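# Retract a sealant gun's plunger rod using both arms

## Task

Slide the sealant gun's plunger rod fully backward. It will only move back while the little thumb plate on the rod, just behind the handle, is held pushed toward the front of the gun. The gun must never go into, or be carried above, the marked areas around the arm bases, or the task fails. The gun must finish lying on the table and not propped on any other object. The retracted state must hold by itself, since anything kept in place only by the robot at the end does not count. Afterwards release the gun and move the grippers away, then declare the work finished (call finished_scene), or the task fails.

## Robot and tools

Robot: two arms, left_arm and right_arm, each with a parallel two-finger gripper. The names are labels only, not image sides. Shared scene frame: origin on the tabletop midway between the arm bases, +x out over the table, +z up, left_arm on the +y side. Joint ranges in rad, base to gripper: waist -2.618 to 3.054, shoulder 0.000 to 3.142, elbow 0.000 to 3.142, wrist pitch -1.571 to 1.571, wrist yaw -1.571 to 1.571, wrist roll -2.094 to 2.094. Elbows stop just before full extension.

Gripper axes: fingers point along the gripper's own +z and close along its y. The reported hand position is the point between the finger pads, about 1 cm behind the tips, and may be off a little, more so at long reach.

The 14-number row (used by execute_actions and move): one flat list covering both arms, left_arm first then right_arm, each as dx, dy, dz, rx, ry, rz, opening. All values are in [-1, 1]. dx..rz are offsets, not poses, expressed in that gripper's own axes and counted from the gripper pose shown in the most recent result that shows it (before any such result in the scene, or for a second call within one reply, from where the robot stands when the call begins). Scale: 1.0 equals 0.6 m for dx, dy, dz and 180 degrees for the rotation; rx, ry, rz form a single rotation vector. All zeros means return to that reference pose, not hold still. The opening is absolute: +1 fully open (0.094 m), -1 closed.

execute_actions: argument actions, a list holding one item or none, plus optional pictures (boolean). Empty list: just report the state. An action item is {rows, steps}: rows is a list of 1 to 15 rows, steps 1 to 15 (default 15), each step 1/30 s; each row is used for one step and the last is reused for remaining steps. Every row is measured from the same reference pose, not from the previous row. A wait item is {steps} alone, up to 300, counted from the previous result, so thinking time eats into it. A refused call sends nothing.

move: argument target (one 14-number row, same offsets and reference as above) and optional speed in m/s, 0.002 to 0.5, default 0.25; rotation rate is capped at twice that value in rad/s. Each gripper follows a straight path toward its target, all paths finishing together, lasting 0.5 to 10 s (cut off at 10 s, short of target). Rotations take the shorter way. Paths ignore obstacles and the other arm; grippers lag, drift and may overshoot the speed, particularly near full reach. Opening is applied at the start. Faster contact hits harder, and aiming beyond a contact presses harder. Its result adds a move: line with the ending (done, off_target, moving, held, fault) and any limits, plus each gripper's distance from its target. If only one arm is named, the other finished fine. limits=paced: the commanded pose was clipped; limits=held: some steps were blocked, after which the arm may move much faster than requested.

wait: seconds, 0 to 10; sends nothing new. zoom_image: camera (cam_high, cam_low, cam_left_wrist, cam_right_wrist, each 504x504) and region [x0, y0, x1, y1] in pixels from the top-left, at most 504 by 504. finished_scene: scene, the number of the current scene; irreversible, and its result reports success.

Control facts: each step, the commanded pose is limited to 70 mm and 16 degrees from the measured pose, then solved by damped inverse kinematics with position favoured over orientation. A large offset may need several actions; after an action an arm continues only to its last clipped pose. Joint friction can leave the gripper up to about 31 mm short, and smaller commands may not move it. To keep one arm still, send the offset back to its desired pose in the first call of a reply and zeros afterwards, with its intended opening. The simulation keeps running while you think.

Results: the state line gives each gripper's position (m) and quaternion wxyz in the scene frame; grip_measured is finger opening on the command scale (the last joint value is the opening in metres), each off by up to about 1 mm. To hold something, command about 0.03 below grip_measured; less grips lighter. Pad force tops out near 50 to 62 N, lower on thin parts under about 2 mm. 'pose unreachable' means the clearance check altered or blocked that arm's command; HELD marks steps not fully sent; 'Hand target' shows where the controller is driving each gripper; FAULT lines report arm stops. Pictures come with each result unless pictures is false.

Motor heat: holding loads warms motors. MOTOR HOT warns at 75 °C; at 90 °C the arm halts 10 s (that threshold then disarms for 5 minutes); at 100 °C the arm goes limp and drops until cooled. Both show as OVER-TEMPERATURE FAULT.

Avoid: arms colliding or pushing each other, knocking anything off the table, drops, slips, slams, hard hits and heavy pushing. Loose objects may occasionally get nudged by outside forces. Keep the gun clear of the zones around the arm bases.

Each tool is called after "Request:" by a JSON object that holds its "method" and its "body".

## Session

Request:
{"method": "execute_actions", "body": {"actions": []}}

Scene clock: 0.00 s of 4150.00 s.
left_arm: end_effector_position=(+0.2118, +0.0826, +0.3788) grip_measured=+1.000 end_effector_quat_wxyz=(+0.245, +0.070, +0.841, -0.478) | right_arm: end_effector_position=(+0.2138, -0.5152, +0.3830) grip_measured=+1.000 end_effector_quat_wxyz=(+0.110, +0.214, +0.764, -0.599)
Joint positions: left_arm=[-0.648  1.274  1.548 -0.818  0.613 -0.679  0.094] | right_arm=[-0.439  1.501  1.724 -1.227  1.26  -0.134  0.094]
Joint velocities: left_arm=[-0.012 -0.022  0.012  0.022 -0.066  0.037  0.   ] | right_arm=[ 0.007  0.032 -0.012 -0.007 -0.022 -0.051  0.   ]
Hand target (left_arm): +0.212, +0.083, +0.379; +0.245, +0.070, +0.841, -0.478
Hand target (right_arm): +0.214, -0.515, +0.383; +0.110, +0.214, +0.764, -0.599

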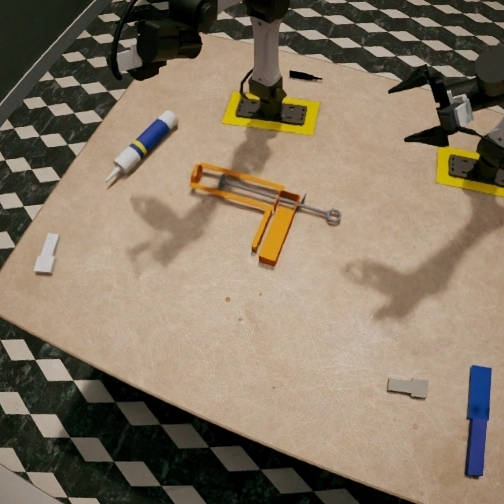

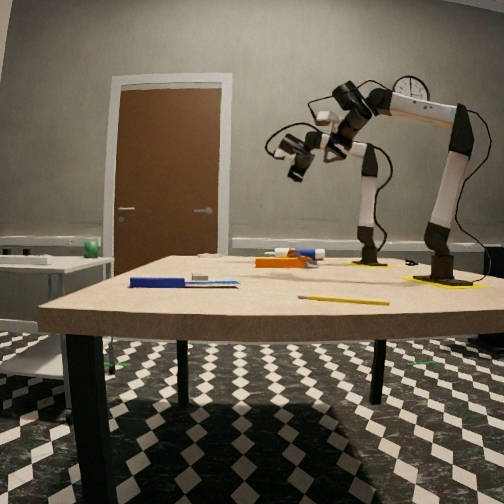

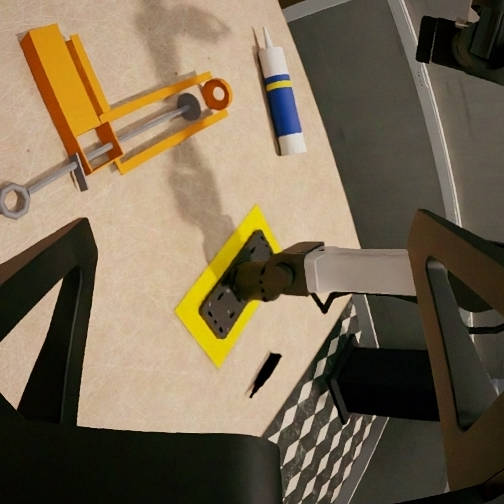

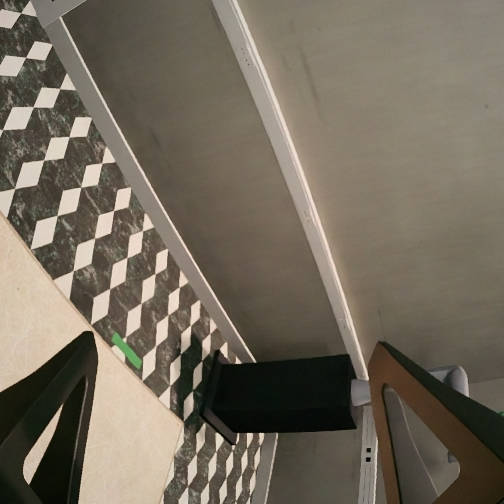

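Request:
{"method": "zoom_image", "body": {"camera": "cam_high", "region": [180, 150, 360, 280]}}

Region (180, 150, 360, 280) of cam_high's 504x504 image, scaled by 2.800, with more detail than that image has.

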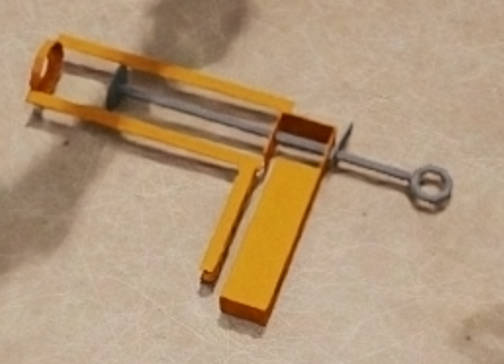

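Request:
{"method": "move", "body": {"target": [0.213,0.408,0.296,0.074,0.074,0.369,0.3,0.313,0.611,-0.548,-0.414,0.076,-0.148,-0.35], "speed": 0.35}}

Scene clock: 34.80 s of 4150.00 s.
left_arm: end_effector_position=(+0.2437, +0.0465, +0.0569) grip_measured=+0.302 end_effector_quat_wxyz=(+0.363, +0.596, +0.629, -0.341) | right_arm: end_effector_position=(+0.2477, -0.0936, +0.0793) grip_measured=-0.348 end_effector_quat_wxyz=(+0.013, +0.005, +1.000, -0.003)
Joint positions: left_arm=[-0.613  1.8    0.816  0.117  0.85   0.73   0.061] | right_arm=[ 0.428  1.805  1.385 -1.132  0.02   0.614  0.031]
Joint velocities: left_arm=[-0.012 -0.007  0.007 -0.037  0.007  0.022  0.   ] | right_arm=[-0.002 -0.032 -0.007  0.051 -0.11   0.022 -0.   ]
Hand target (left_arm): +0.242, +0.048, +0.052; +0.361, +0.597, +0.628, -0.344
Hand target (right_arm): +0.243, -0.091, +0.072; +0.004, -0.002, +1.000, -0.004
Off the commanded pose (left_arm): 0.006 m, 0 deg.
Off the commanded pose (right_arm): 0.010 m, 2 deg.
After step 90, 29.07 s passed at rest.
move: done

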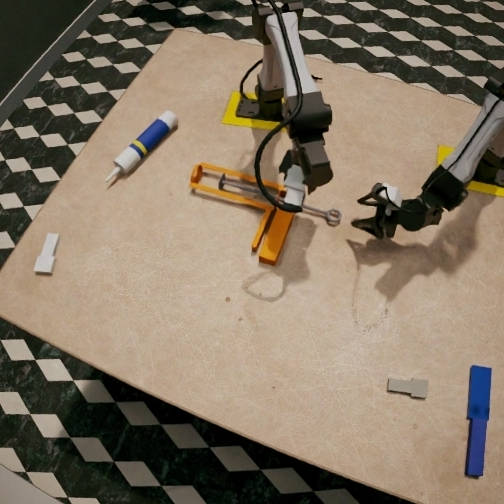

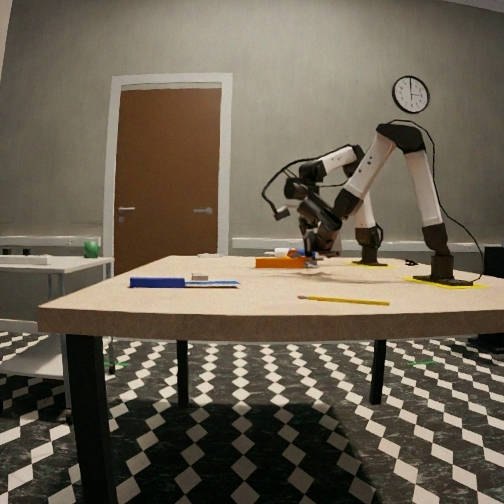

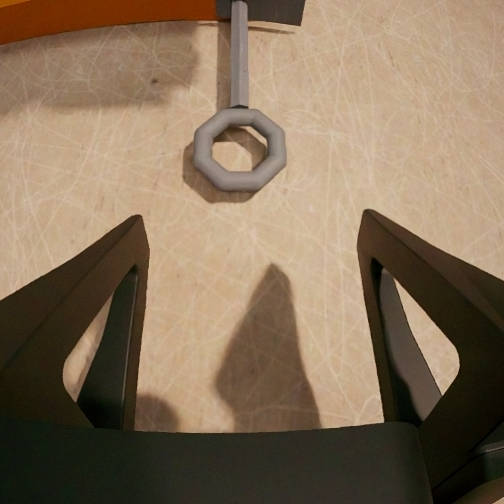

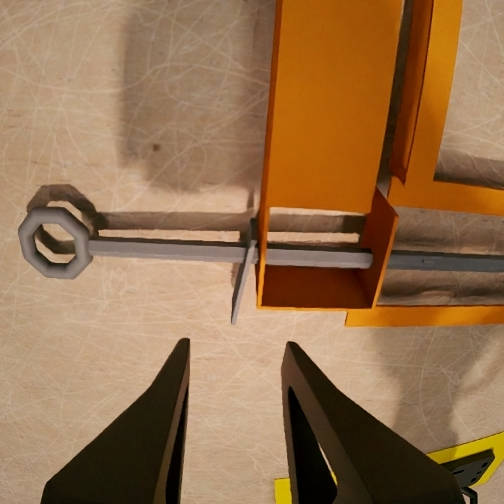

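Request:
{"method": "move", "body": {"target": [0.011,0.008,0.080,0,0,0,0.3,0.007,-0.016,0.062,-0.002,0.008,-0.003,-0.35], "speed": 0.1}}

Scene clock: 49.57 s of 4150.00 s.
left_arm: end_effector_position=(+0.2444, +0.0135, +0.0270) grip_measured=+0.302 end_effector_quat_wxyz=(+0.359, +0.595, +0.631, -0.345) | right_arm: end_effector_position=(+0.2460, -0.0992, +0.0523) grip_measured=-0.348 end_effector_quat_wxyz=(+0.013, -0.003, +1.000, +0.004)
Joint positions: left_arm=[-0.7    1.945  0.84   0.297  0.796  0.632  0.061] | right_arm=[ 0.411  1.805  1.275 -1.015  0.008  0.583  0.031]
Joint velocities: left_arm=[ 0.007  0.027 -0.002 -0.022 -0.066 -0.081 -0.   ] | right_arm=[-0.012 -0.012 -0.007  0.022 -0.051 -0.095 -0.   ]
Hand target (left_arm): +0.250, +0.008, +0.028; +0.364, +0.595, +0.629, -0.342
Hand target (right_arm): +0.244, -0.103, +0.042; +0.000, +0.000, +1.000, +0.000
Off the commanded pose (left_arm): 0.008 m, 1 deg.
Off the commanded pose (right_arm): 0.011 m, 2 deg.
After step 90, 10.73 s passed at rest.
move: off_target (right_arm)

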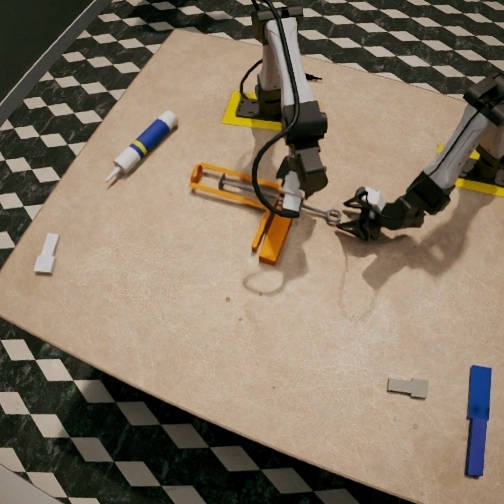

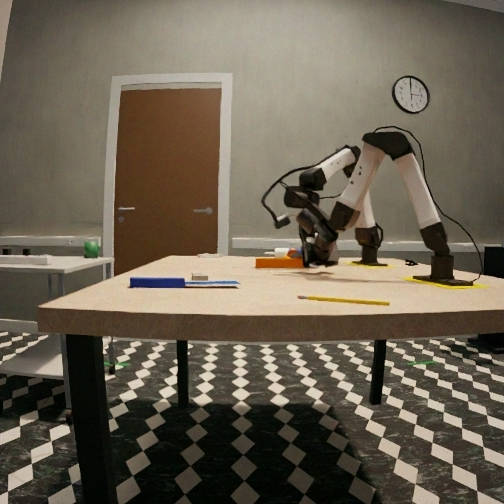

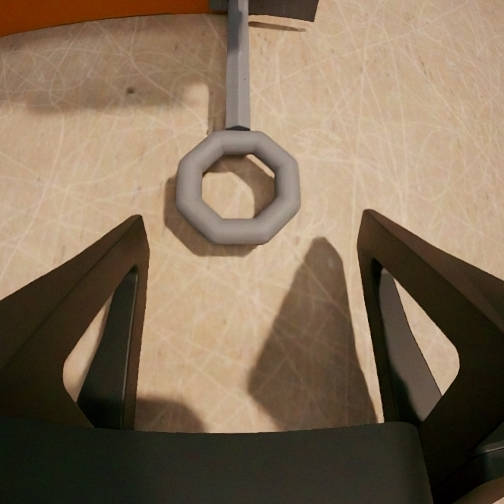

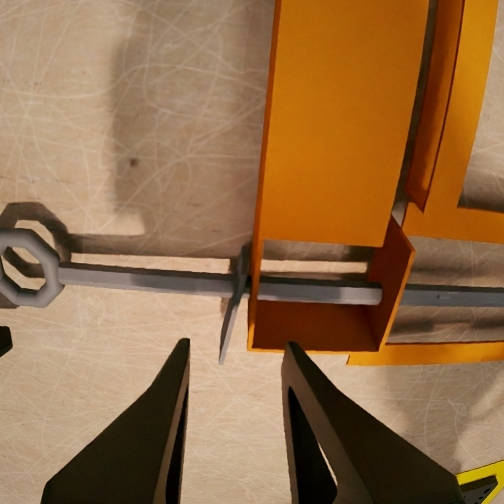

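Request:
{"method": "move", "body": {"target": [-0.0165,0.0155,0.035,0,0,0,0.3,0,-0.008,0.045,0.002,0.008,0.002,-0.4], "speed": 0.05}}

Scene clock: 72.93 s of 4150.00 s.
left_arm: end_effector_position=(+0.2503, -0.0034, +0.0248) grip_measured=+0.302 end_effector_quat_wxyz=(+0.355, +0.594, +0.633, -0.347) | right_arm: end_effector_position=(+0.2482, -0.0997, +0.0336) grip_measured=-0.398 end_effector_quat_wxyz=(+0.010, -0.002, +1.000, +0.002)
Joint positions: left_arm=[-0.732  1.992  0.901  0.299  0.777  0.597  0.061] | right_arm=[ 0.406  1.839  1.24  -0.952  0.007  0.578  0.028]
Joint velocities: left_arm=[ 0.007 -0.012 -0.017 -0.037  0.037  0.007 -0.   ] | right_arm=[ 0.002 -0.012  0.007  0.022 -0.007  0.051 -0.   ]
Hand target (left_arm): +0.254, -0.009, +0.025; +0.359, +0.595, +0.631, -0.345
Hand target (right_arm): +0.246, -0.104, +0.026; +0.000, +0.000, +1.000, +0.000
Off the commanded pose (left_arm): 0.007 m, 1 deg.
Off the commanded pose (right_arm): 0.009 m, 1 deg.
After step 90, 19.40 s passed at rest.
move: done

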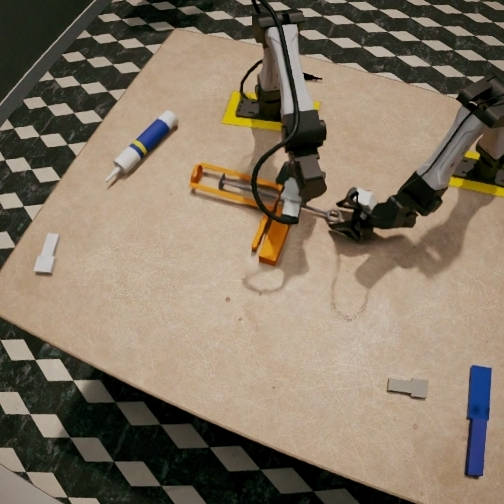

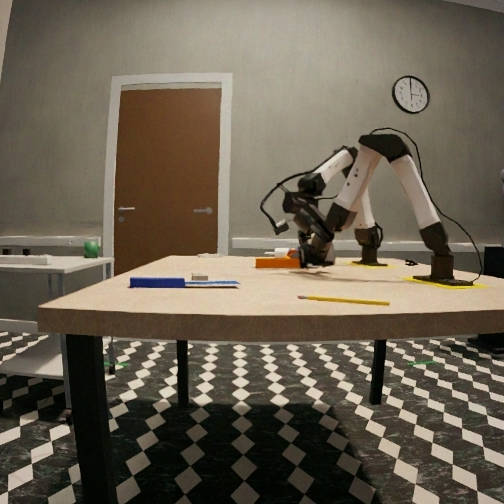

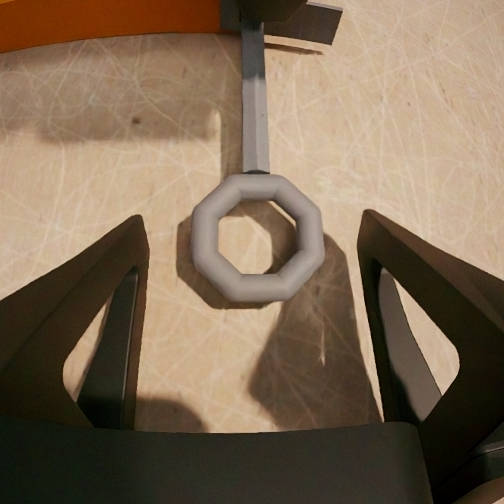

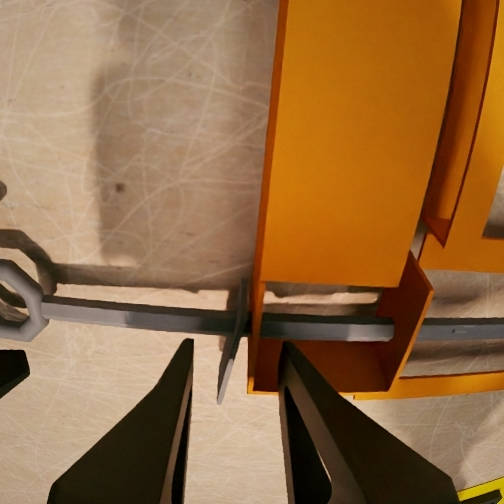

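Request:
{"method": "zoom_image", "body": {"camera": "cam_left_wrist", "region": [200, 0, 360, 70]}}

Request:
{"method": "zoom_image", "body": {"camera": "cam_right_wrist", "region": [160, 270, 360, 430]}}

Region (200, 0, 360, 70) of cam_left_wrist's 504x504 image, scaled by 3.150, with more detail than that image has; it fills the top 220 rows of this view, and the rest is white.

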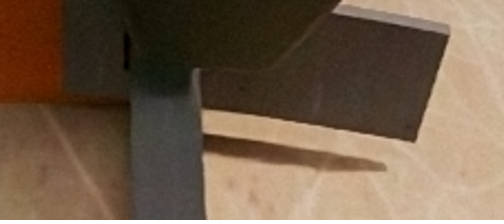

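Region (160, 270, 360, 430) of cam_right_wrist's 504x504 image, scaled by 2.520, with more detail than that image has; it fills the top 403 rows of this view, and the rest is white.

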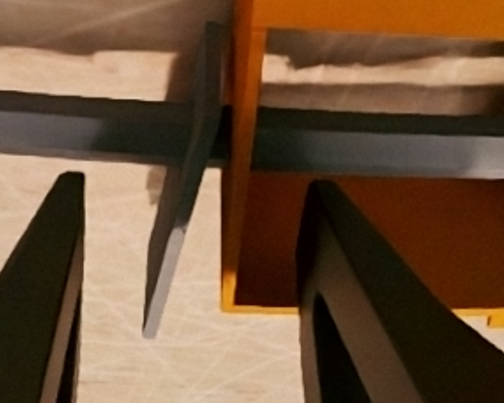

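Request:
{"method": "move", "body": {"target": [0,0,0,0,0,0,-0.28,0,0,0.025,0.0063,0.0084,0,-0.45], "speed": 0.04}}

Scene clock: 84.83 s of 4150.00 s.
left_arm: end_effector_position=(+0.2501, -0.0034, +0.0247) grip_measured=-0.251 end_effector_quat_wxyz=(+0.354, +0.594, +0.634, -0.347) | right_arm: end_effector_position=(+0.2480, -0.1001, +0.0278) grip_measured=-0.448 end_effector_quat_wxyz=(+0.005, -0.003, +1.000, -0.002)
Joint positions: left_arm=[-0.732  1.992  0.901  0.298  0.778  0.596  0.035] | right_arm=[ 0.406  1.858  1.24  -0.947  0.009  0.577  0.026]
Joint velocities: left_arm=[-0.007  0.012 -0.017 -0.037  0.007 -0.081 -0.001] | right_arm=[ 0.017 -0.002 -0.022 -0.022 -0.007 -0.037 -0.001]
Hand target (left_arm): +0.250, -0.003, +0.025; +0.355, +0.594, +0.633, -0.347
Hand target (right_arm): +0.248, -0.100, +0.019; -0.003, -0.003, +1.000, -0.008
Off the commanded pose (left_arm): 0.000 m, 0 deg.
Off the commanded pose (right_arm): 0.009 m, 1 deg.
After step 90, 8.20 s passed at rest.
move: done

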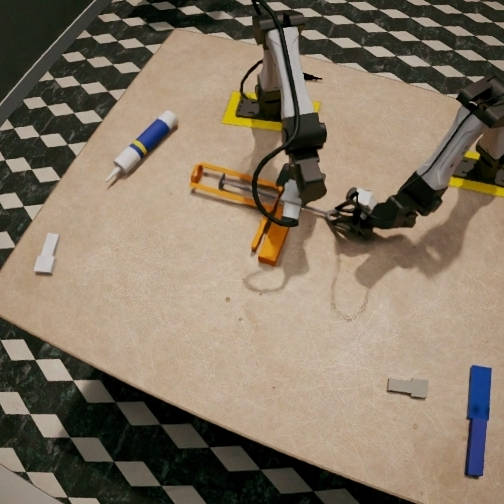

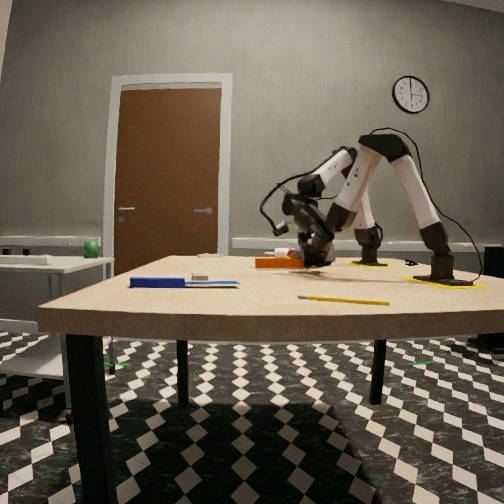

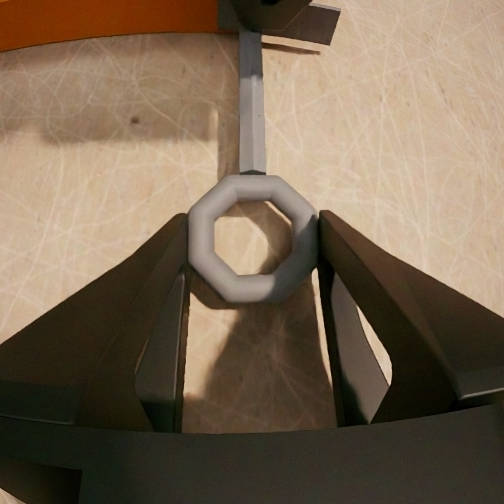

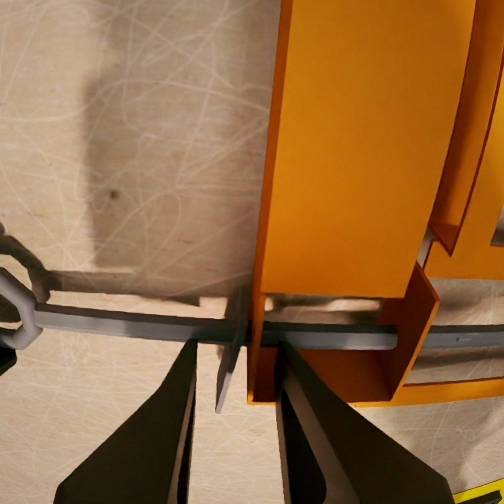

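Request:
{"method": "execute_actions", "body": {"actions": [{"rows":[[0,0,0,0,0,0,-0.285,0,-0.003,0,0.002,0,0,-0.55],[0,0,0,0,0,0,-0.285,0,-0.006,0,0.004,0,0,-0.62],[0,0,0,0,0,0,-0.285,0,-0.009,0,0.006,0,0,-0.68],[0,0,0,0,0,0,-0.285,0,-0.01,0,0.007,0,0,-0.73],[0,0,0,0,0,0,-0.285,0,-0.01,0,0.007,0,0,-0.77],[0,0,0,0,0,0,-0.285,0,-0.01,0,0.007,0,0,-0.81],[0,0,0,0,0,0,-0.285,0,-0.01,0,0.007,0,0,-0.84],[0,0,0,0,0,0,-0.285,0,-0.01,0,0.007,0,0,-0.87],[0,0,0,0,0,0,-0.285,0,-0.01,0,0.007,0,0,-0.9],[0,0,0,0,0,0,-0.285,0,-0.01,0,0.007,0,0,-0.92],[0,0,0,0,0,0,-0.285,0,-0.01,0,0.007,0,0,-0.94]],"steps":15}]}}

Scene clock: 96.17 s of 4150.00 s.
left_arm: end_effector_position=(+0.2501, -0.0034, +0.0247) grip_measured=-0.251 end_effector_quat_wxyz=(+0.354, +0.593, +0.634, -0.348) | right_arm: end_effector_position=(+0.2483, -0.1026, +0.0279) grip_measured=-0.915 end_effector_quat_wxyz=(+0.006, -0.008, +1.000, -0.009)
Joint positions: left_arm=[-0.732  1.992  0.901  0.298  0.778  0.596  0.035] | right_arm=[ 0.406  1.858  1.24  -0.952  0.022  0.568  0.004]
Joint velocities: left_arm=[-0.007  0.007 -0.007  0.007 -0.066 -0.007 -0.001] | right_arm=[-0.002 -0.002  0.002 -0.051 -0.022 -0.037 -0.001]
Hand target (left_arm): +0.250, -0.003, +0.025; +0.354, +0.594, +0.634, -0.348
Hand target (right_arm): +0.248, -0.106, +0.028; +0.005, -0.003, +1.000, -0.013
Off the commanded pose (left_arm): 0.000 m, 0 deg.
Off the commanded pose (right_arm): 0.004 m, 1 deg.
Steps of this call (steps 1 to 90: nothing new was sent; then 7.83 s passed at rest; steps 91 to 105: all 15 steps of this action). Readings (end_effector_position):
91: left_arm (+0.2501, -0.0034, +0.0247) | right_arm (+0.2481, -0.1006, +0.0278)
92: left_arm (+0.2501, -0.0034, +0.0247) | right_arm (+0.2481, -0.1017, +0.0279)
94: left_arm (+0.2501, -0.0034, +0.0247) | right_arm (+0.2482, -0.1036, +0.0279)
98: left_arm (+0.2501, -0.0034, +0.0247) | right_arm (+0.2482, -0.1016, +0.0279)
105: the state above

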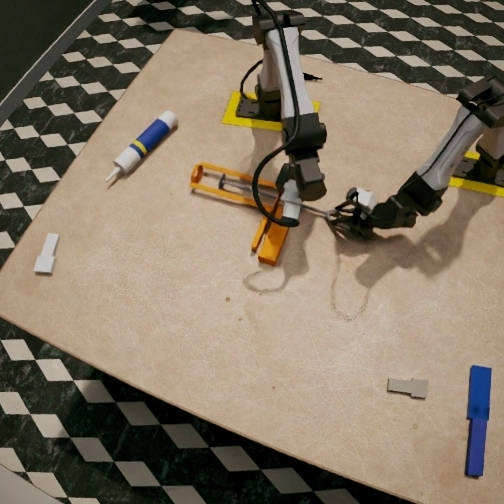

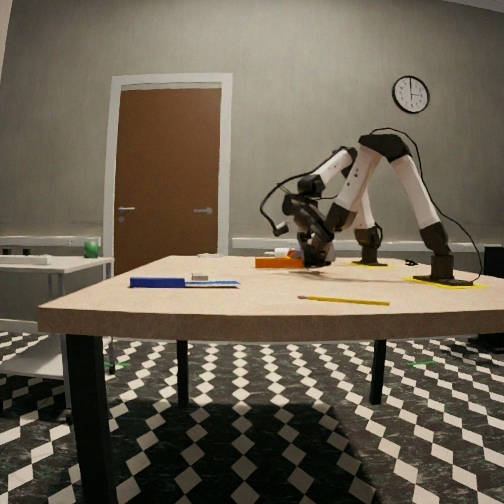

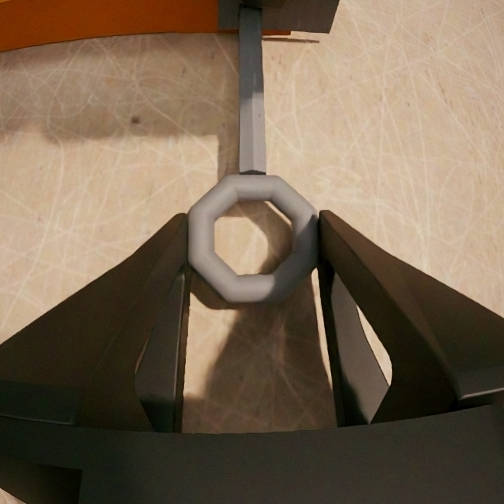

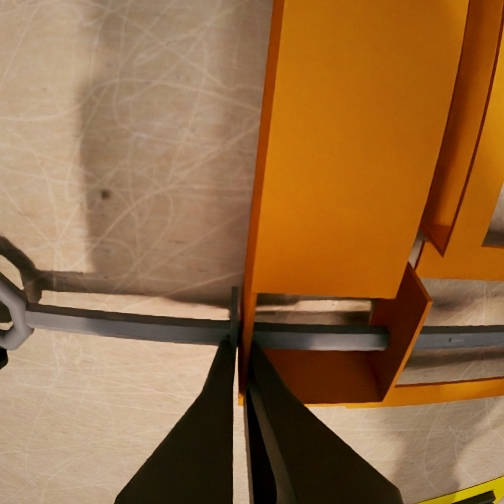

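Request:
{"method": "move", "body": {"target": [0.05,0,-0.086,0,0,0,-0.285,0.012,-0.08,0.004,0.062,0.008,0.005,-0.945], "speed": 0.05}}

Scene clock: 105.80 s of 4150.00 s.
left_arm: end_effector_position=(+0.2490, +0.0448, +0.0211) grip_measured=-0.251 end_effector_quat_wxyz=(+0.353, +0.597, +0.631, -0.349) | right_arm: end_effector_position=(+0.2483, -0.1082, +0.0280) grip_measured=-0.915 end_effector_quat_wxyz=(+0.008, -0.011, +1.000, -0.024)
Joint positions: left_arm=[-0.606  1.939  0.825  0.21   0.868  0.747  0.035] | right_arm=[ 0.406  1.858  1.24  -0.965  0.049  0.56   0.004]
Joint velocities: left_arm=[-0.012  0.007  0.002  0.022  0.066  0.066  0.   ] | right_arm=[ 0.002 -0.007 -0.007 -0.007  0.051 -0.095 -0.   ]
Hand target (left_arm): +0.247, +0.056, +0.024; +0.353, +0.595, +0.634, -0.346
Hand target (right_arm): +0.242, -0.148, +0.028; -0.006, -0.003, +0.995, -0.102
Off the commanded pose (left_arm): 0.012 m, 1 deg.
Off the commanded pose (right_arm): 0.043 m, 10 deg.
After step 90, 4.30 s passed at rest.
move: off_target (left_arm, right_arm)

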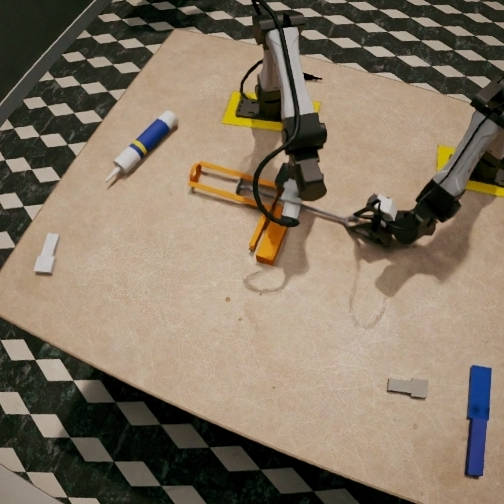

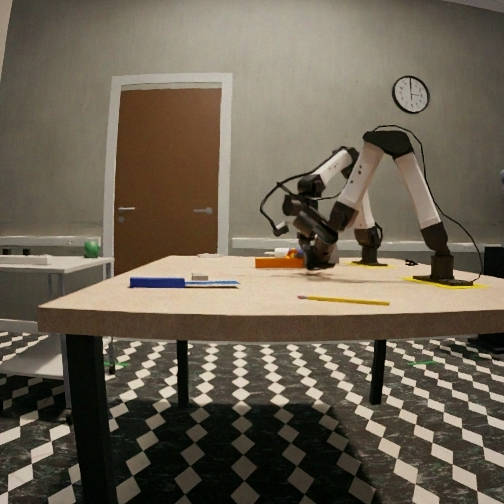

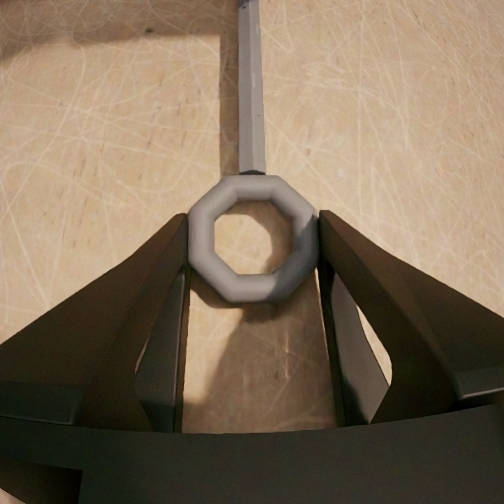

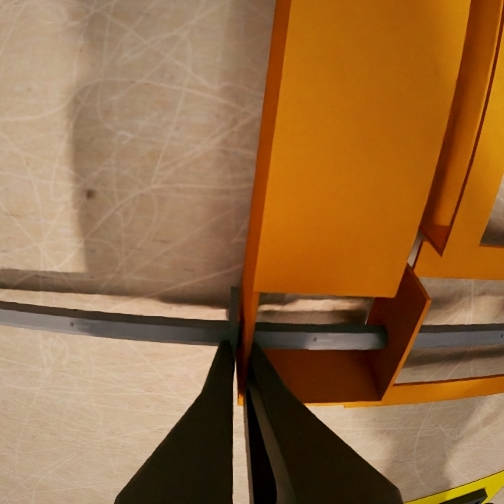

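Request:
{"method": "execute_actions", "body": {"actions": [{"rows":[[0.005,0,-0.021,0,0,0,-0.285,0.008,-0.058,0.006,0.044,0.007,0.004,-0.945],[0.007,0,-0.025,0,0,0,-0.285,0.008,-0.058,0.006,0.044,0.007,0.004,-0.945],[0.010,0,-0.030,0,0,0,-0.285,0.008,-0.058,0.006,0.044,0.007,0.004,-0.945],[0.013,0,-0.035,0,0,0,-0.285,0.008,-0.058,0.006,0.044,0.007,0.004,-0.945],[0.016,0,-0.040,0,0,0,-0.285,0.008,-0.058,0.006,0.044,0.007,0.004,-0.945],[0.019,0,-0.045,0,0,0,-0.285,0.008,-0.058,0.006,0.044,0.007,0.004,-0.945],[0.022,0,-0.050,0,0,0,-0.285,0.008,-0.058,0.006,0.044,0.007,0.004,-0.945],[0.025,0,-0.055,0,0,0,-0.285,0.008,-0.058,0.006,0.044,0.007,0.004,-0.945],[0.028,0,-0.060,0,0,0,-0.285,0.008,-0.058,0.006,0.044,0.007,0.004,-0.945],[0.031,0,-0.065,0,0,0,-0.285,0.008,-0.058,0.006,0.044,0.007,0.004,-0.945],[0.034,0,-0.070,0,0,0,-0.285,0.008,-0.058,0.006,0.044,0.007,0.004,-0.945],[0.037,0,-0.075,0,0,0,-0.285,0.008,-0.058,0.006,0.044,0.007,0.004,-0.945],[0.040,0,-0.080,0,0,0,-0.285,0.008,-0.058,0.006,0.044,0.007,0.004,-0.945],[0.043,0,-0.085,0,0,0,-0.285,0.008,-0.058,0.006,0.044,0.007,0.004,-0.945],[0.046,0,-0.090,0,0,0,-0.285,0.008,-0.058,0.006,0.044,0.007,0.004,-0.945]]}], "pictures": false}}

Request:
{"method": "execute_actions", "body": {"actions": [{"rows":[[0.015,0,-0.037,0,0,0,-0.285,0.008,-0.058,0.006,0.044,0.007,0.004,-0.945],[0.018,0,-0.042,0,0,0,-0.285,0.008,-0.058,0.006,0.044,0.007,0.004,-0.945],[0.021,0,-0.047,0,0,0,-0.285,0.008,-0.058,0.006,0.044,0.007,0.004,-0.945],[0.024,0,-0.052,0,0,0,-0.285,0.008,-0.058,0.006,0.044,0.007,0.004,-0.945],[0.027,0,-0.057,0,0,0,-0.285,0.008,-0.058,0.006,0.044,0.007,0.004,-0.945],[0.030,0,-0.062,0,0,0,-0.285,0.008,-0.058,0.006,0.044,0.007,0.004,-0.945],[0.033,0,-0.066,0,0,0,-0.285,0.008,-0.058,0.006,0.044,0.007,0.004,-0.945],[0.035,0,-0.070,0,0,0,-0.285,0.008,-0.058,0.006,0.044,0.007,0.004,-0.945],[0.037,0,-0.074,0,0,0,-0.285,0.008,-0.058,0.006,0.044,0.007,0.004,-0.945],[0.039,0,-0.077,0,0,0,-0.285,0.008,-0.058,0.006,0.044,0.007,0.004,-0.945],[0.041,0,-0.080,0,0,0,-0.285,0.008,-0.058,0.006,0.044,0.007,0.004,-0.945],[0.043,0,-0.083,0,0,0,-0.285,0.008,-0.058,0.006,0.044,0.007,0.004,-0.945],[0.045,0,-0.086,0,0,0,-0.285,0.008,-0.058,0.006,0.044,0.007,0.004,-0.945],[0.047,0,-0.089,0,0,0,-0.285,0.008,-0.058,0.006,0.044,0.007,0.004,-0.945],[0.049,0,-0.092,0,0,0,-0.285,0.008,-0.058,0.006,0.044,0.007,0.004,-0.945]]}], "pictures": false}}

Request:
{"method": "wait", "body": {"seconds": 0.3}}

Scene clock: 140.57 s of 4150.00 s.
left_arm: end_effector_position=(+0.2494, +0.0845, +0.0181) grip_measured=-0.251 end_effector_quat_wxyz=(+0.352, +0.596, +0.631, -0.351) | right_arm: end_effector_position=(+0.2487, -0.1078, +0.0280) grip_measured=-0.915 end_effector_quat_wxyz=(+0.009, -0.012, +1.000, -0.023)
Joint positions: left_arm=[-0.488  1.912  0.796  0.089  0.938  0.9    0.035] | right_arm=[ 0.406  1.858  1.24  -0.962  0.048  0.56   0.004]
Joint velocities: left_arm=[ 0.286 -0.061 -0.032 -0.388  0.154  0.432  0.002] | right_arm=[ 0.007 -0.002 -0.007  0.037  0.007 -0.007 -0.001]
Hand target (left_arm): +0.247, +0.103, +0.023; +0.355, +0.595, +0.632, -0.347
Hand target (right_arm): +0.244, -0.141, +0.027; -0.002, -0.007, +0.996, -0.090
Off the commanded pose (left_arm): 0.022 m, 0 deg.
Off the commanded pose (right_arm): 0.036 m, 8 deg.
Steps of this call (steps 1 to 90: nothing new was sent; then 31.27 s passed at rest; steps 91 to 105: all 15 steps of this action). Readings (end_effector_position):
91: left_arm (+0.2489, +0.0450, +0.0211) | right_arm (+0.2482, -0.1083, +0.0281)
92: left_arm (+0.2490, +0.0457, +0.0210) | right_arm (+0.2482, -0.1082, +0.0280)
94: left_arm (+0.2496, +0.0486, +0.0209) | right_arm (+0.2481, -0.1081, +0.0280)
98: left_arm (+0.2503, +0.0597, +0.0200) | right_arm (+0.2487, -0.1078, +0.0280)
105: the state above

Scene clock: 141.07 s of 4150.00 s.
left_arm: end_effector_position=(+0.2483, +0.1295, +0.0148) grip_measured=-0.251 end_effector_quat_wxyz=(+0.357, +0.595, +0.626, -0.357) | right_arm: end_effector_position=(+0.2505, -0.1065, +0.0295) grip_measured=-0.915 end_effector_quat_wxyz=(+0.012, -0.013, +1.000, -0.021)
Joint positions: left_arm=[-0.339  1.912  0.796 -0.099  1.02   1.136  0.035] | right_arm=[ 0.406  1.858  1.246 -0.962  0.048  0.558  0.004]
Joint velocities: left_arm=[ 0.208 -0.007  0.007 -0.359  0.183  0.374  0.   ] | right_arm=[ 0.002  0.002  0.012  0.022 -0.022 -0.095  0.   ]
Hand target (left_arm): +0.247, +0.146, +0.019; +0.354, +0.594, +0.633, -0.348
Hand target (right_arm): +0.245, -0.141, +0.027; -0.001, -0.007, +0.996, -0.089
Off the commanded pose (left_arm): 0.018 m, 1 deg.
Off the commanded pose (right_arm): 0.037 m, 8 deg.
Steps of this call (steps 1 to 15: all 15 steps of this action). Readings (end_effector_position):
1: left_arm (+0.2496, +0.0879, +0.0177) | right_arm (+0.2488, -0.1077, +0.0280)
2: left_arm (+0.2498, +0.0910, +0.0174) | right_arm (+0.2489, -0.1076, +0.0280)
4: left_arm (+0.2500, +0.0977, +0.0167) | right_arm (+0.2493, -0.1074, +0.0281)
8: left_arm (+0.2501, +0.1111, +0.0159) | right_arm (+0.2501, -0.1068, +0.0287)
15: the state above

Scene clock: 141.37 s of 4150.00 s.
left_arm: end_effector_position=(+0.2451, +0.1347, +0.0145) grip_measured=-0.251 end_effector_quat_wxyz=(+0.357, +0.597, +0.622, -0.360) | right_arm: end_effector_position=(+0.2497, -0.1068, +0.0296) grip_measured=-0.915 end_effector_quat_wxyz=(+0.010, -0.015, +1.000, -0.021)
Joint positions: left_arm=[-0.321  1.912  0.796 -0.138  1.033  1.181  0.035] | right_arm=[ 0.406  1.858  1.247 -0.966  0.047  0.553  0.004]
Joint velocities: left_arm=[ 0.012 -0.007  0.002 -0.11  -0.051  0.007 -0.001] | right_arm=[ 0.002 -0.002 -0.017 -0.081 -0.066 -0.051  0.001]
Hand target (left_arm): +0.247, +0.146, +0.019; +0.354, +0.594, +0.633, -0.348
Hand target (right_arm): +0.244, -0.141, +0.027; -0.001, -0.007, +0.996, -0.089
Off the commanded pose (left_arm): 0.014 m, 2 deg.
Off the commanded pose (right_arm): 0.037 m, 8 deg.
Steps of this call (steps 1 to 9: nothing new was sent). Readings (end_effector_position):
1: left_arm (+0.2479, +0.1315, +0.0148) | right_arm (+0.2504, -0.1065, +0.0295)
2: left_arm (+0.2476, +0.1331, +0.0147) | right_arm (+0.2504, -0.1064, +0.0296)
4: left_arm (+0.2467, +0.1343, +0.0146) | right_arm (+0.2501, -0.1065, +0.0296)
8: left_arm (+0.2452, +0.1346, +0.0146) | right_arm (+0.2497, -0.1068, +0.0296)
9: the state above

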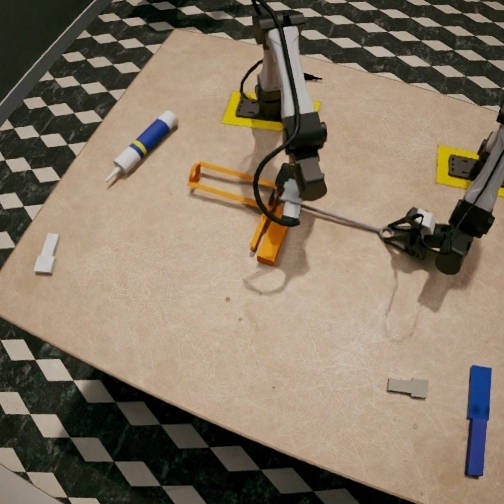

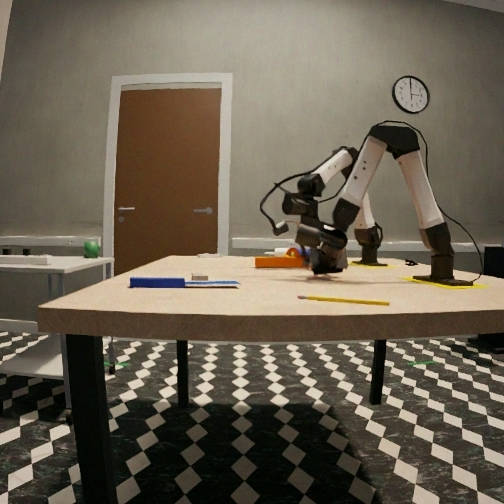

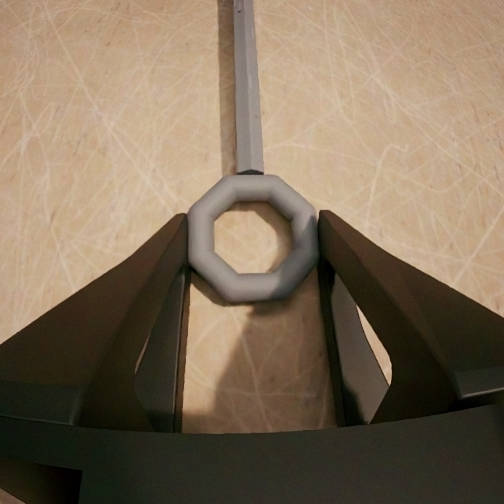

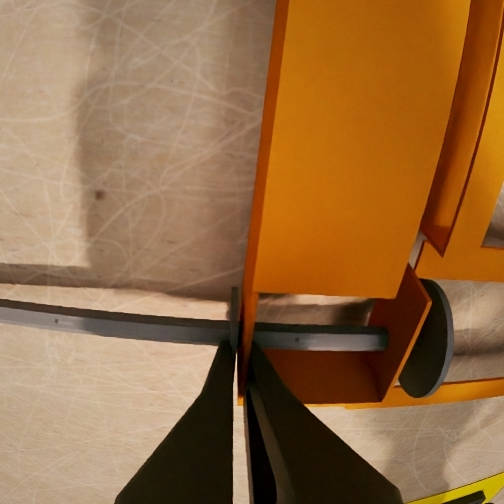

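Request:
{"method": "execute_actions", "body": {"actions": [{"rows":[[0.000,0.003,-0.023,0,0,0,-0.285,0.008,-0.06,0.008,0.046,0.007,0.004,-0.945],[0.001,0.003,-0.026,0,0,0,-0.285,0.008,-0.06,0.008,0.046,0.007,0.004,-0.945],[0.002,0.003,-0.029,0,0,0,-0.285,0.008,-0.06,0.008,0.046,0.007,0.004,-0.945],[0.003,0.003,-0.032,0,0,0,-0.285,0.008,-0.06,0.008,0.046,0.007,0.004,-0.945],[0.004,0.003,-0.034,0,0,0,-0.285,0.008,-0.06,0.008,0.046,0.007,0.004,-0.945],[0.005,0.003,-0.037,0,0,0,-0.285,0.008,-0.06,0.008,0.046,0.007,0.004,-0.945],[0.007,0.003,-0.039,0,0,0,-0.285,0.008,-0.06,0.008,0.046,0.007,0.004,-0.945],[0.008,0.003,-0.042,0,0,0,-0.285,0.008,-0.06,0.008,0.046,0.007,0.004,-0.945],[0.010,0.003,-0.044,0,0,0,-0.285,0.008,-0.06,0.008,0.046,0.007,0.004,-0.945],[0.011,0.003,-0.047,0,0,0,-0.285,0.008,-0.06,0.008,0.046,0.007,0.004,-0.945],[0.012,0.003,-0.049,0,0,0,-0.285,0.008,-0.06,0.008,0.046,0.007,0.004,-0.945],[0.014,0.003,-0.052,0,0,0,-0.285,0.008,-0.06,0.008,0.046,0.007,0.004,-0.945],[0.015,0.003,-0.054,0,0,0,-0.285,0.008,-0.06,0.008,0.046,0.007,0.004,-0.945],[0.017,0.003,-0.057,0,0,0,-0.285,0.008,-0.06,0.008,0.046,0.007,0.004,-0.945],[0.018,0.003,-0.060,0,0,0,-0.285,0.008,-0.06,0.008,0.046,0.007,0.004,-0.945]]}], "pictures": false}}

Request:
{"method": "wait", "body": {"seconds": 0.3}}

Scene clock: 154.13 s of 4150.00 s.
left_arm: end_effector_position=(+0.2420, +0.1539, +0.0203) grip_measured=-0.251 end_effector_quat_wxyz=(+0.360, +0.596, +0.615, -0.369) | right_arm: end_effector_position=(+0.2494, -0.1036, +0.0314) grip_measured=-0.915 end_effector_quat_wxyz=(+0.009, -0.018, +1.000, -0.012)
Joint positions: left_arm=[-0.251  1.912  0.826 -0.301  1.075  1.335  0.035] | right_arm=[ 0.406  1.852  1.248 -0.963  0.03   0.546  0.004]
Joint velocities: left_arm=[ 0.129 -0.002  0.081 -0.359  0.11   0.344  0.   ] | right_arm=[-0.007 -0.032  0.046 -0.007 -0.139 -0.022  0.   ]
Hand target (left_arm): +0.245, +0.171, +0.021; +0.358, +0.595, +0.624, -0.357
Hand target (right_arm): +0.245, -0.141, +0.028; -0.000, -0.011, +0.996, -0.090
Off the commanded pose (left_arm): 0.018 m, 1 deg.
Off the commanded pose (right_arm): 0.040 m, 9 deg.
Steps of this call (steps 1 to 90: nothing new was sent; then 9.27 s passed at rest; steps 91 to 105: all 15 steps of this action). Readings (end_effector_position):
91: left_arm (+0.2444, +0.1349, +0.0149) | right_arm (+0.2495, -0.1069, +0.0296)
92: left_arm (+0.2437, +0.1355, +0.0150) | right_arm (+0.2494, -0.1070, +0.0296)
94: left_arm (+0.2429, +0.1381, +0.0151) | right_arm (+0.2493, -0.1070, +0.0300)
98: left_arm (+0.2425, +0.1450, +0.0159) | right_arm (+0.2493, -0.1070, +0.0303)
105: the state above

Scene clock: 154.43 s of 4150.00 s.
left_arm: end_effector_position=(+0.2391, +0.1570, +0.0222) grip_measured=-0.251 end_effector_quat_wxyz=(+0.360, +0.596, +0.612, -0.375) | right_arm: end_effector_position=(+0.2497, -0.1007, +0.0318) grip_measured=-0.915 end_effector_quat_wxyz=(+0.009, -0.021, +1.000, -0.004)
Joint positions: left_arm=[-0.238  1.912  0.831 -0.344  1.088  1.373  0.035] | right_arm=[ 0.406  1.852  1.25  -0.958  0.017  0.54   0.004]
Joint velocities: left_arm=[ 0.012 -0.012 -0.022 -0.007 -0.022  0.022  0.001] | right_arm=[-0.012 -0.012  0.007 -0.007 -0.007  0.037  0.   ]
Hand target (left_arm): +0.245, +0.171, +0.021; +0.358, +0.595, +0.624, -0.358
Hand target (right_arm): +0.246, -0.141, +0.028; -0.000, -0.011, +0.996, -0.090
Off the commanded pose (left_arm): 0.016 m, 2 deg.
Off the commanded pose (right_arm): 0.043 m, 10 deg.
Steps of this call (steps 1 to 9: nothing new was sent). Readings (end_effector_position):
1: left_arm (+0.2418, +0.1549, +0.0211) | right_arm (+0.2496, -0.1026, +0.0317)
2: left_arm (+0.2417, +0.1559, +0.0217) | right_arm (+0.2498, -0.1018, +0.0318)
4: left_arm (+0.2409, +0.1567, +0.0222) | right_arm (+0.2498, -0.1009, +0.0319)
8: left_arm (+0.2393, +0.1570, +0.0222) | right_arm (+0.2497, -0.1007, +0.0318)
9: the state above

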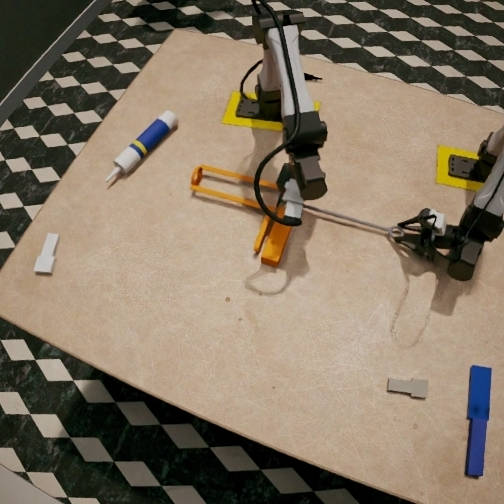

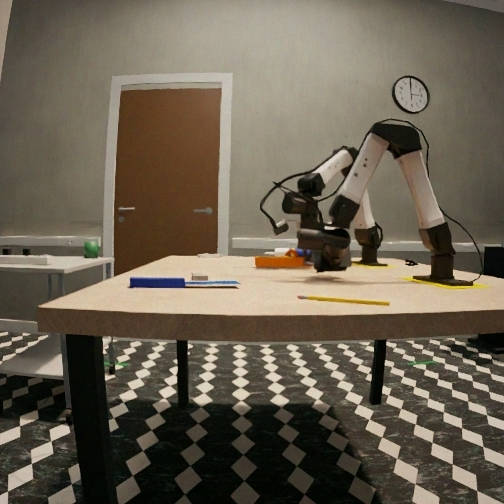

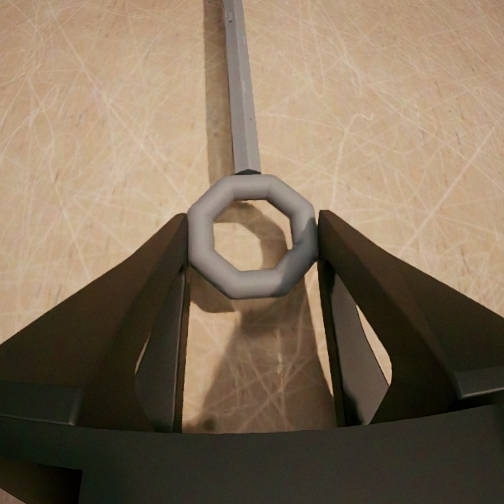

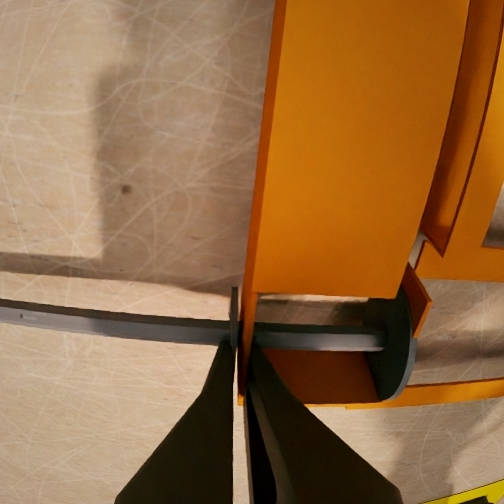

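The rod has hit its stop. Relax, lower slightly, release and retreat.

Request:
{"method": "execute_actions", "body": {"actions": [{"rows":[[0.012,0.003,-0.016,0,0,0,-0.285,0.006,-0.055,0.01,0.043,0.007,0,-0.945],[0.013,0.003,-0.012,0,0,0,-0.285,0.005,-0.045,0.012,0.036,0.007,0,-0.945],[0.014,0.002,-0.008,0,0,0.002,-0.285,0.004,-0.035,0.014,0.029,0.007,0,-0.945],[0.015,0.001,-0.004,0,0,0.002,-0.285,0.003,-0.025,0.016,0.022,0.007,0,-0.945],[0.016,0,0,0,0,0,-0.285,0.003,-0.015,0.018,0.015,0.007,0,-0.945],[0.017,0,0.004,0,0,0,-0.285,0.003,-0.008,0.02,0.01,0.007,0,-0.945],[0.018,0,0.007,0,0,0,-0.285,0.003,-0.004,0.021,0.007,0.008,0,-0.945]],"steps":12}], "pictures": false}}

Request:
{"method": "execute_actions", "body": {"actions": [{"rows":[[0,0,0,0,0,0,-0.285,0,0,0,0,0,0,-0.9],[0,0,0,0,0,0,-0.285,0,0,0,0,0,0,-0.85],[0,0,0,0,0,0,-0.285,0,0,0,0,0,0,-0.8],[0,0,0,0,0,0,-0.265,0,0,0,0,0,0,-0.75],[0,0,0,0,0,0,-0.255,0,0,0,0,0,0,-0.7],[0,0,0,0,0,0,-0.24,0,0,0,0,0,0,-0.6],[0,0,0,0,0,0,-0.15,0,0,0,0,0,0,-0.5],[0,0,0,0,0,0,0.2,0,0,0,0,0,0,-0.5]],"steps":14}], "pictures": false}}

Request:
{"method": "move", "body": {"target": [-0.12,0,-0.17,0,0,0,0.2,0.02,0,-0.25,0,-0.05,0,-0.5], "speed": 0.2}}

Scene clock: 170.67 s of 4150.00 s.
left_arm: end_effector_position=(+0.2389, +0.1573, +0.0159) grip_measured=-0.251 end_effector_quat_wxyz=(+0.359, +0.595, +0.612, -0.378) | right_arm: end_effector_position=(+0.2496, -0.0980, +0.0312) grip_measured=-0.915 end_effector_quat_wxyz=(+0.007, -0.025, +1.000, +0.002)
Joint positions: left_arm=[-0.235  1.938  0.831 -0.331  1.092  1.382  0.035] | right_arm=[ 0.406  1.854  1.25  -0.952  0.004  0.532  0.004]
Joint velocities: left_arm=[ 0.002 -0.017 -0.002 -0.022  0.022  0.007  0.001] | right_arm=[-0.002 -0.002  0.002 -0.051 -0.007  0.007  0.002]
Hand target (left_arm): +0.238, +0.158, +0.011; +0.360, +0.596, +0.612, -0.375
Hand target (right_arm): +0.248, -0.103, +0.020; -0.004, -0.021, +1.000, -0.016
Off the commanded pose (left_arm): 0.005 m, 0 deg.
Off the commanded pose (right_arm): 0.013 m, 2 deg.
Steps of this call (steps 1 to 90: nothing new was sent; then 12.83 s passed at rest; steps 91 to 102: all 12 steps of this action). Readings (end_effector_position):
91: left_arm (+0.2381, +0.1570, +0.0225) | right_arm (+0.2494, -0.1004, +0.0318)
92: left_arm (+0.2376, +0.1571, +0.0227) | right_arm (+0.2492, -0.1001, +0.0318)
94: left_arm (+0.2371, +0.1572, +0.0212) | right_arm (+0.2492, -0.0992, +0.0318)
98: left_arm (+0.2384, +0.1573, +0.0174) | right_arm (+0.2495, -0.0982, +0.0315)
102: the state above

Scene clock: 171.13 s of 4150.00 s.
left_arm: end_effector_position=(+0.2382, +0.1574, +0.0158) grip_measured=+0.198 end_effector_quat_wxyz=(+0.356, +0.592, +0.615, -0.380) | right_arm: end_effector_position=(+0.2503, -0.0935, +0.0313) grip_measured=-0.503 end_effector_quat_wxyz=(+0.007, -0.025, +1.000, +0.014)
Joint positions: left_arm=[-0.235  1.938  0.831 -0.336  1.092  1.376  0.056] | right_arm=[ 0.406  1.854  1.25  -0.94  -0.016  0.533  0.023]
Joint velocities: left_arm=[ 0.002  0.002  0.002 -0.007 -0.022  0.007 -0.   ] | right_arm=[ 0.002 -0.007 -0.017 -0.007  0.037  0.051  0.   ]
Hand target (left_arm): +0.239, +0.157, +0.016; +0.359, +0.595, +0.612, -0.378
Hand target (right_arm): +0.250, -0.098, +0.031; +0.007, -0.025, +1.000, +0.002
Off the commanded pose (left_arm): 0.001 m, 1 deg.
Off the commanded pose (right_arm): 0.005 m, 1 deg.
Steps of this call (steps 1 to 14: all 14 steps of this action). Readings (end_effector_position):
1: left_arm (+0.2389, +0.1573, +0.0159) | right_arm (+0.2496, -0.0979, +0.0312)
2: left_arm (+0.2387, +0.1574, +0.0159) | right_arm (+0.2495, -0.0975, +0.0312)
4: left_arm (+0.2383, +0.1574, +0.0158) | right_arm (+0.2496, -0.0960, +0.0313)
8: left_arm (+0.2381, +0.1574, +0.0158) | right_arm (+0.2502, -0.0934, +0.0313)
14: the state above

Scene clock: 172.87 s of 4150.00 s.
left_arm: end_effector_position=(+0.2394, +0.2142, +0.1250) grip_measured=+0.198 end_effector_quat_wxyz=(+0.355, +0.593, +0.613, -0.383) | right_arm: end_effector_position=(+0.2392, -0.1017, +0.1735) grip_measured=-0.502 end_effector_quat_wxyz=(+0.078, -0.020, +0.997, +0.014)
Joint positions: left_arm=[-0.038  1.79   1.157 -1.203  1.08   1.815  0.056] | right_arm=[ 0.447  1.638  1.555 -1.344  0.066  0.579  0.023]
Joint velocities: left_arm=[-0.002 -0.007  0.007 -0.007 -0.051  0.095 -0.001] | right_arm=[ 0.007 -0.002  0.002 -0.051 -0.051  0.051  0.   ]
Hand target (left_arm): +0.243, +0.217, +0.125; +0.353, +0.594, +0.614, -0.381
Hand target (right_arm): +0.238, -0.099, +0.181; +0.086, -0.023, +0.996, +0.016
Off the commanded pose (left_arm): 0.004 m, 0 deg.
Off the commanded pose (right_arm): 0.009 m, 1 deg.
move: done

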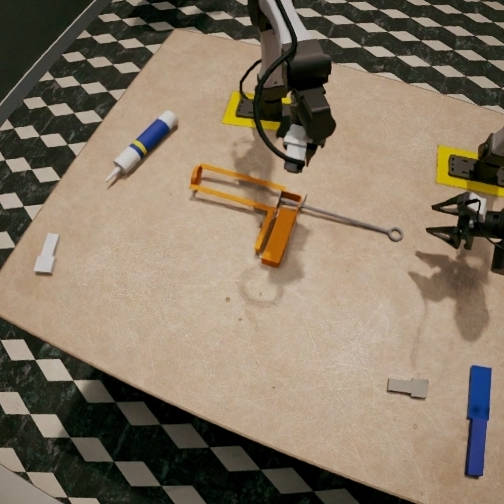

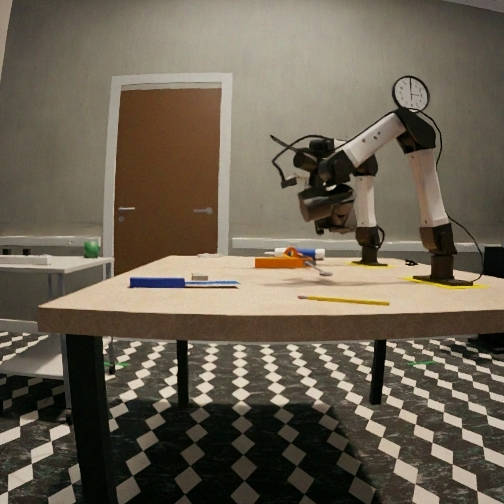

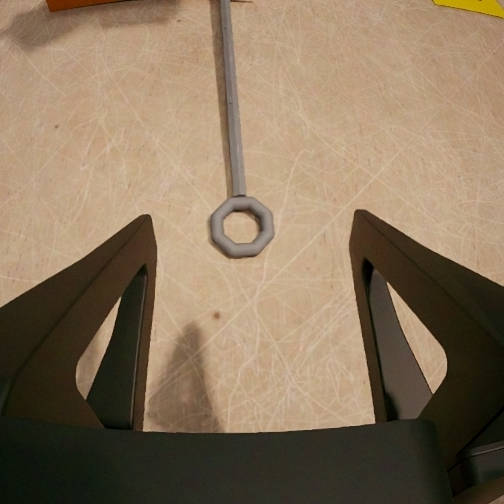

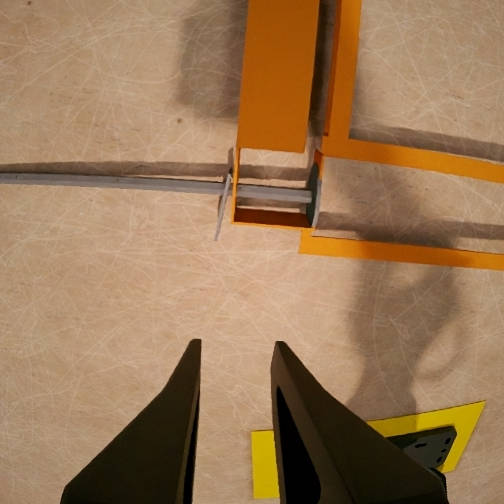

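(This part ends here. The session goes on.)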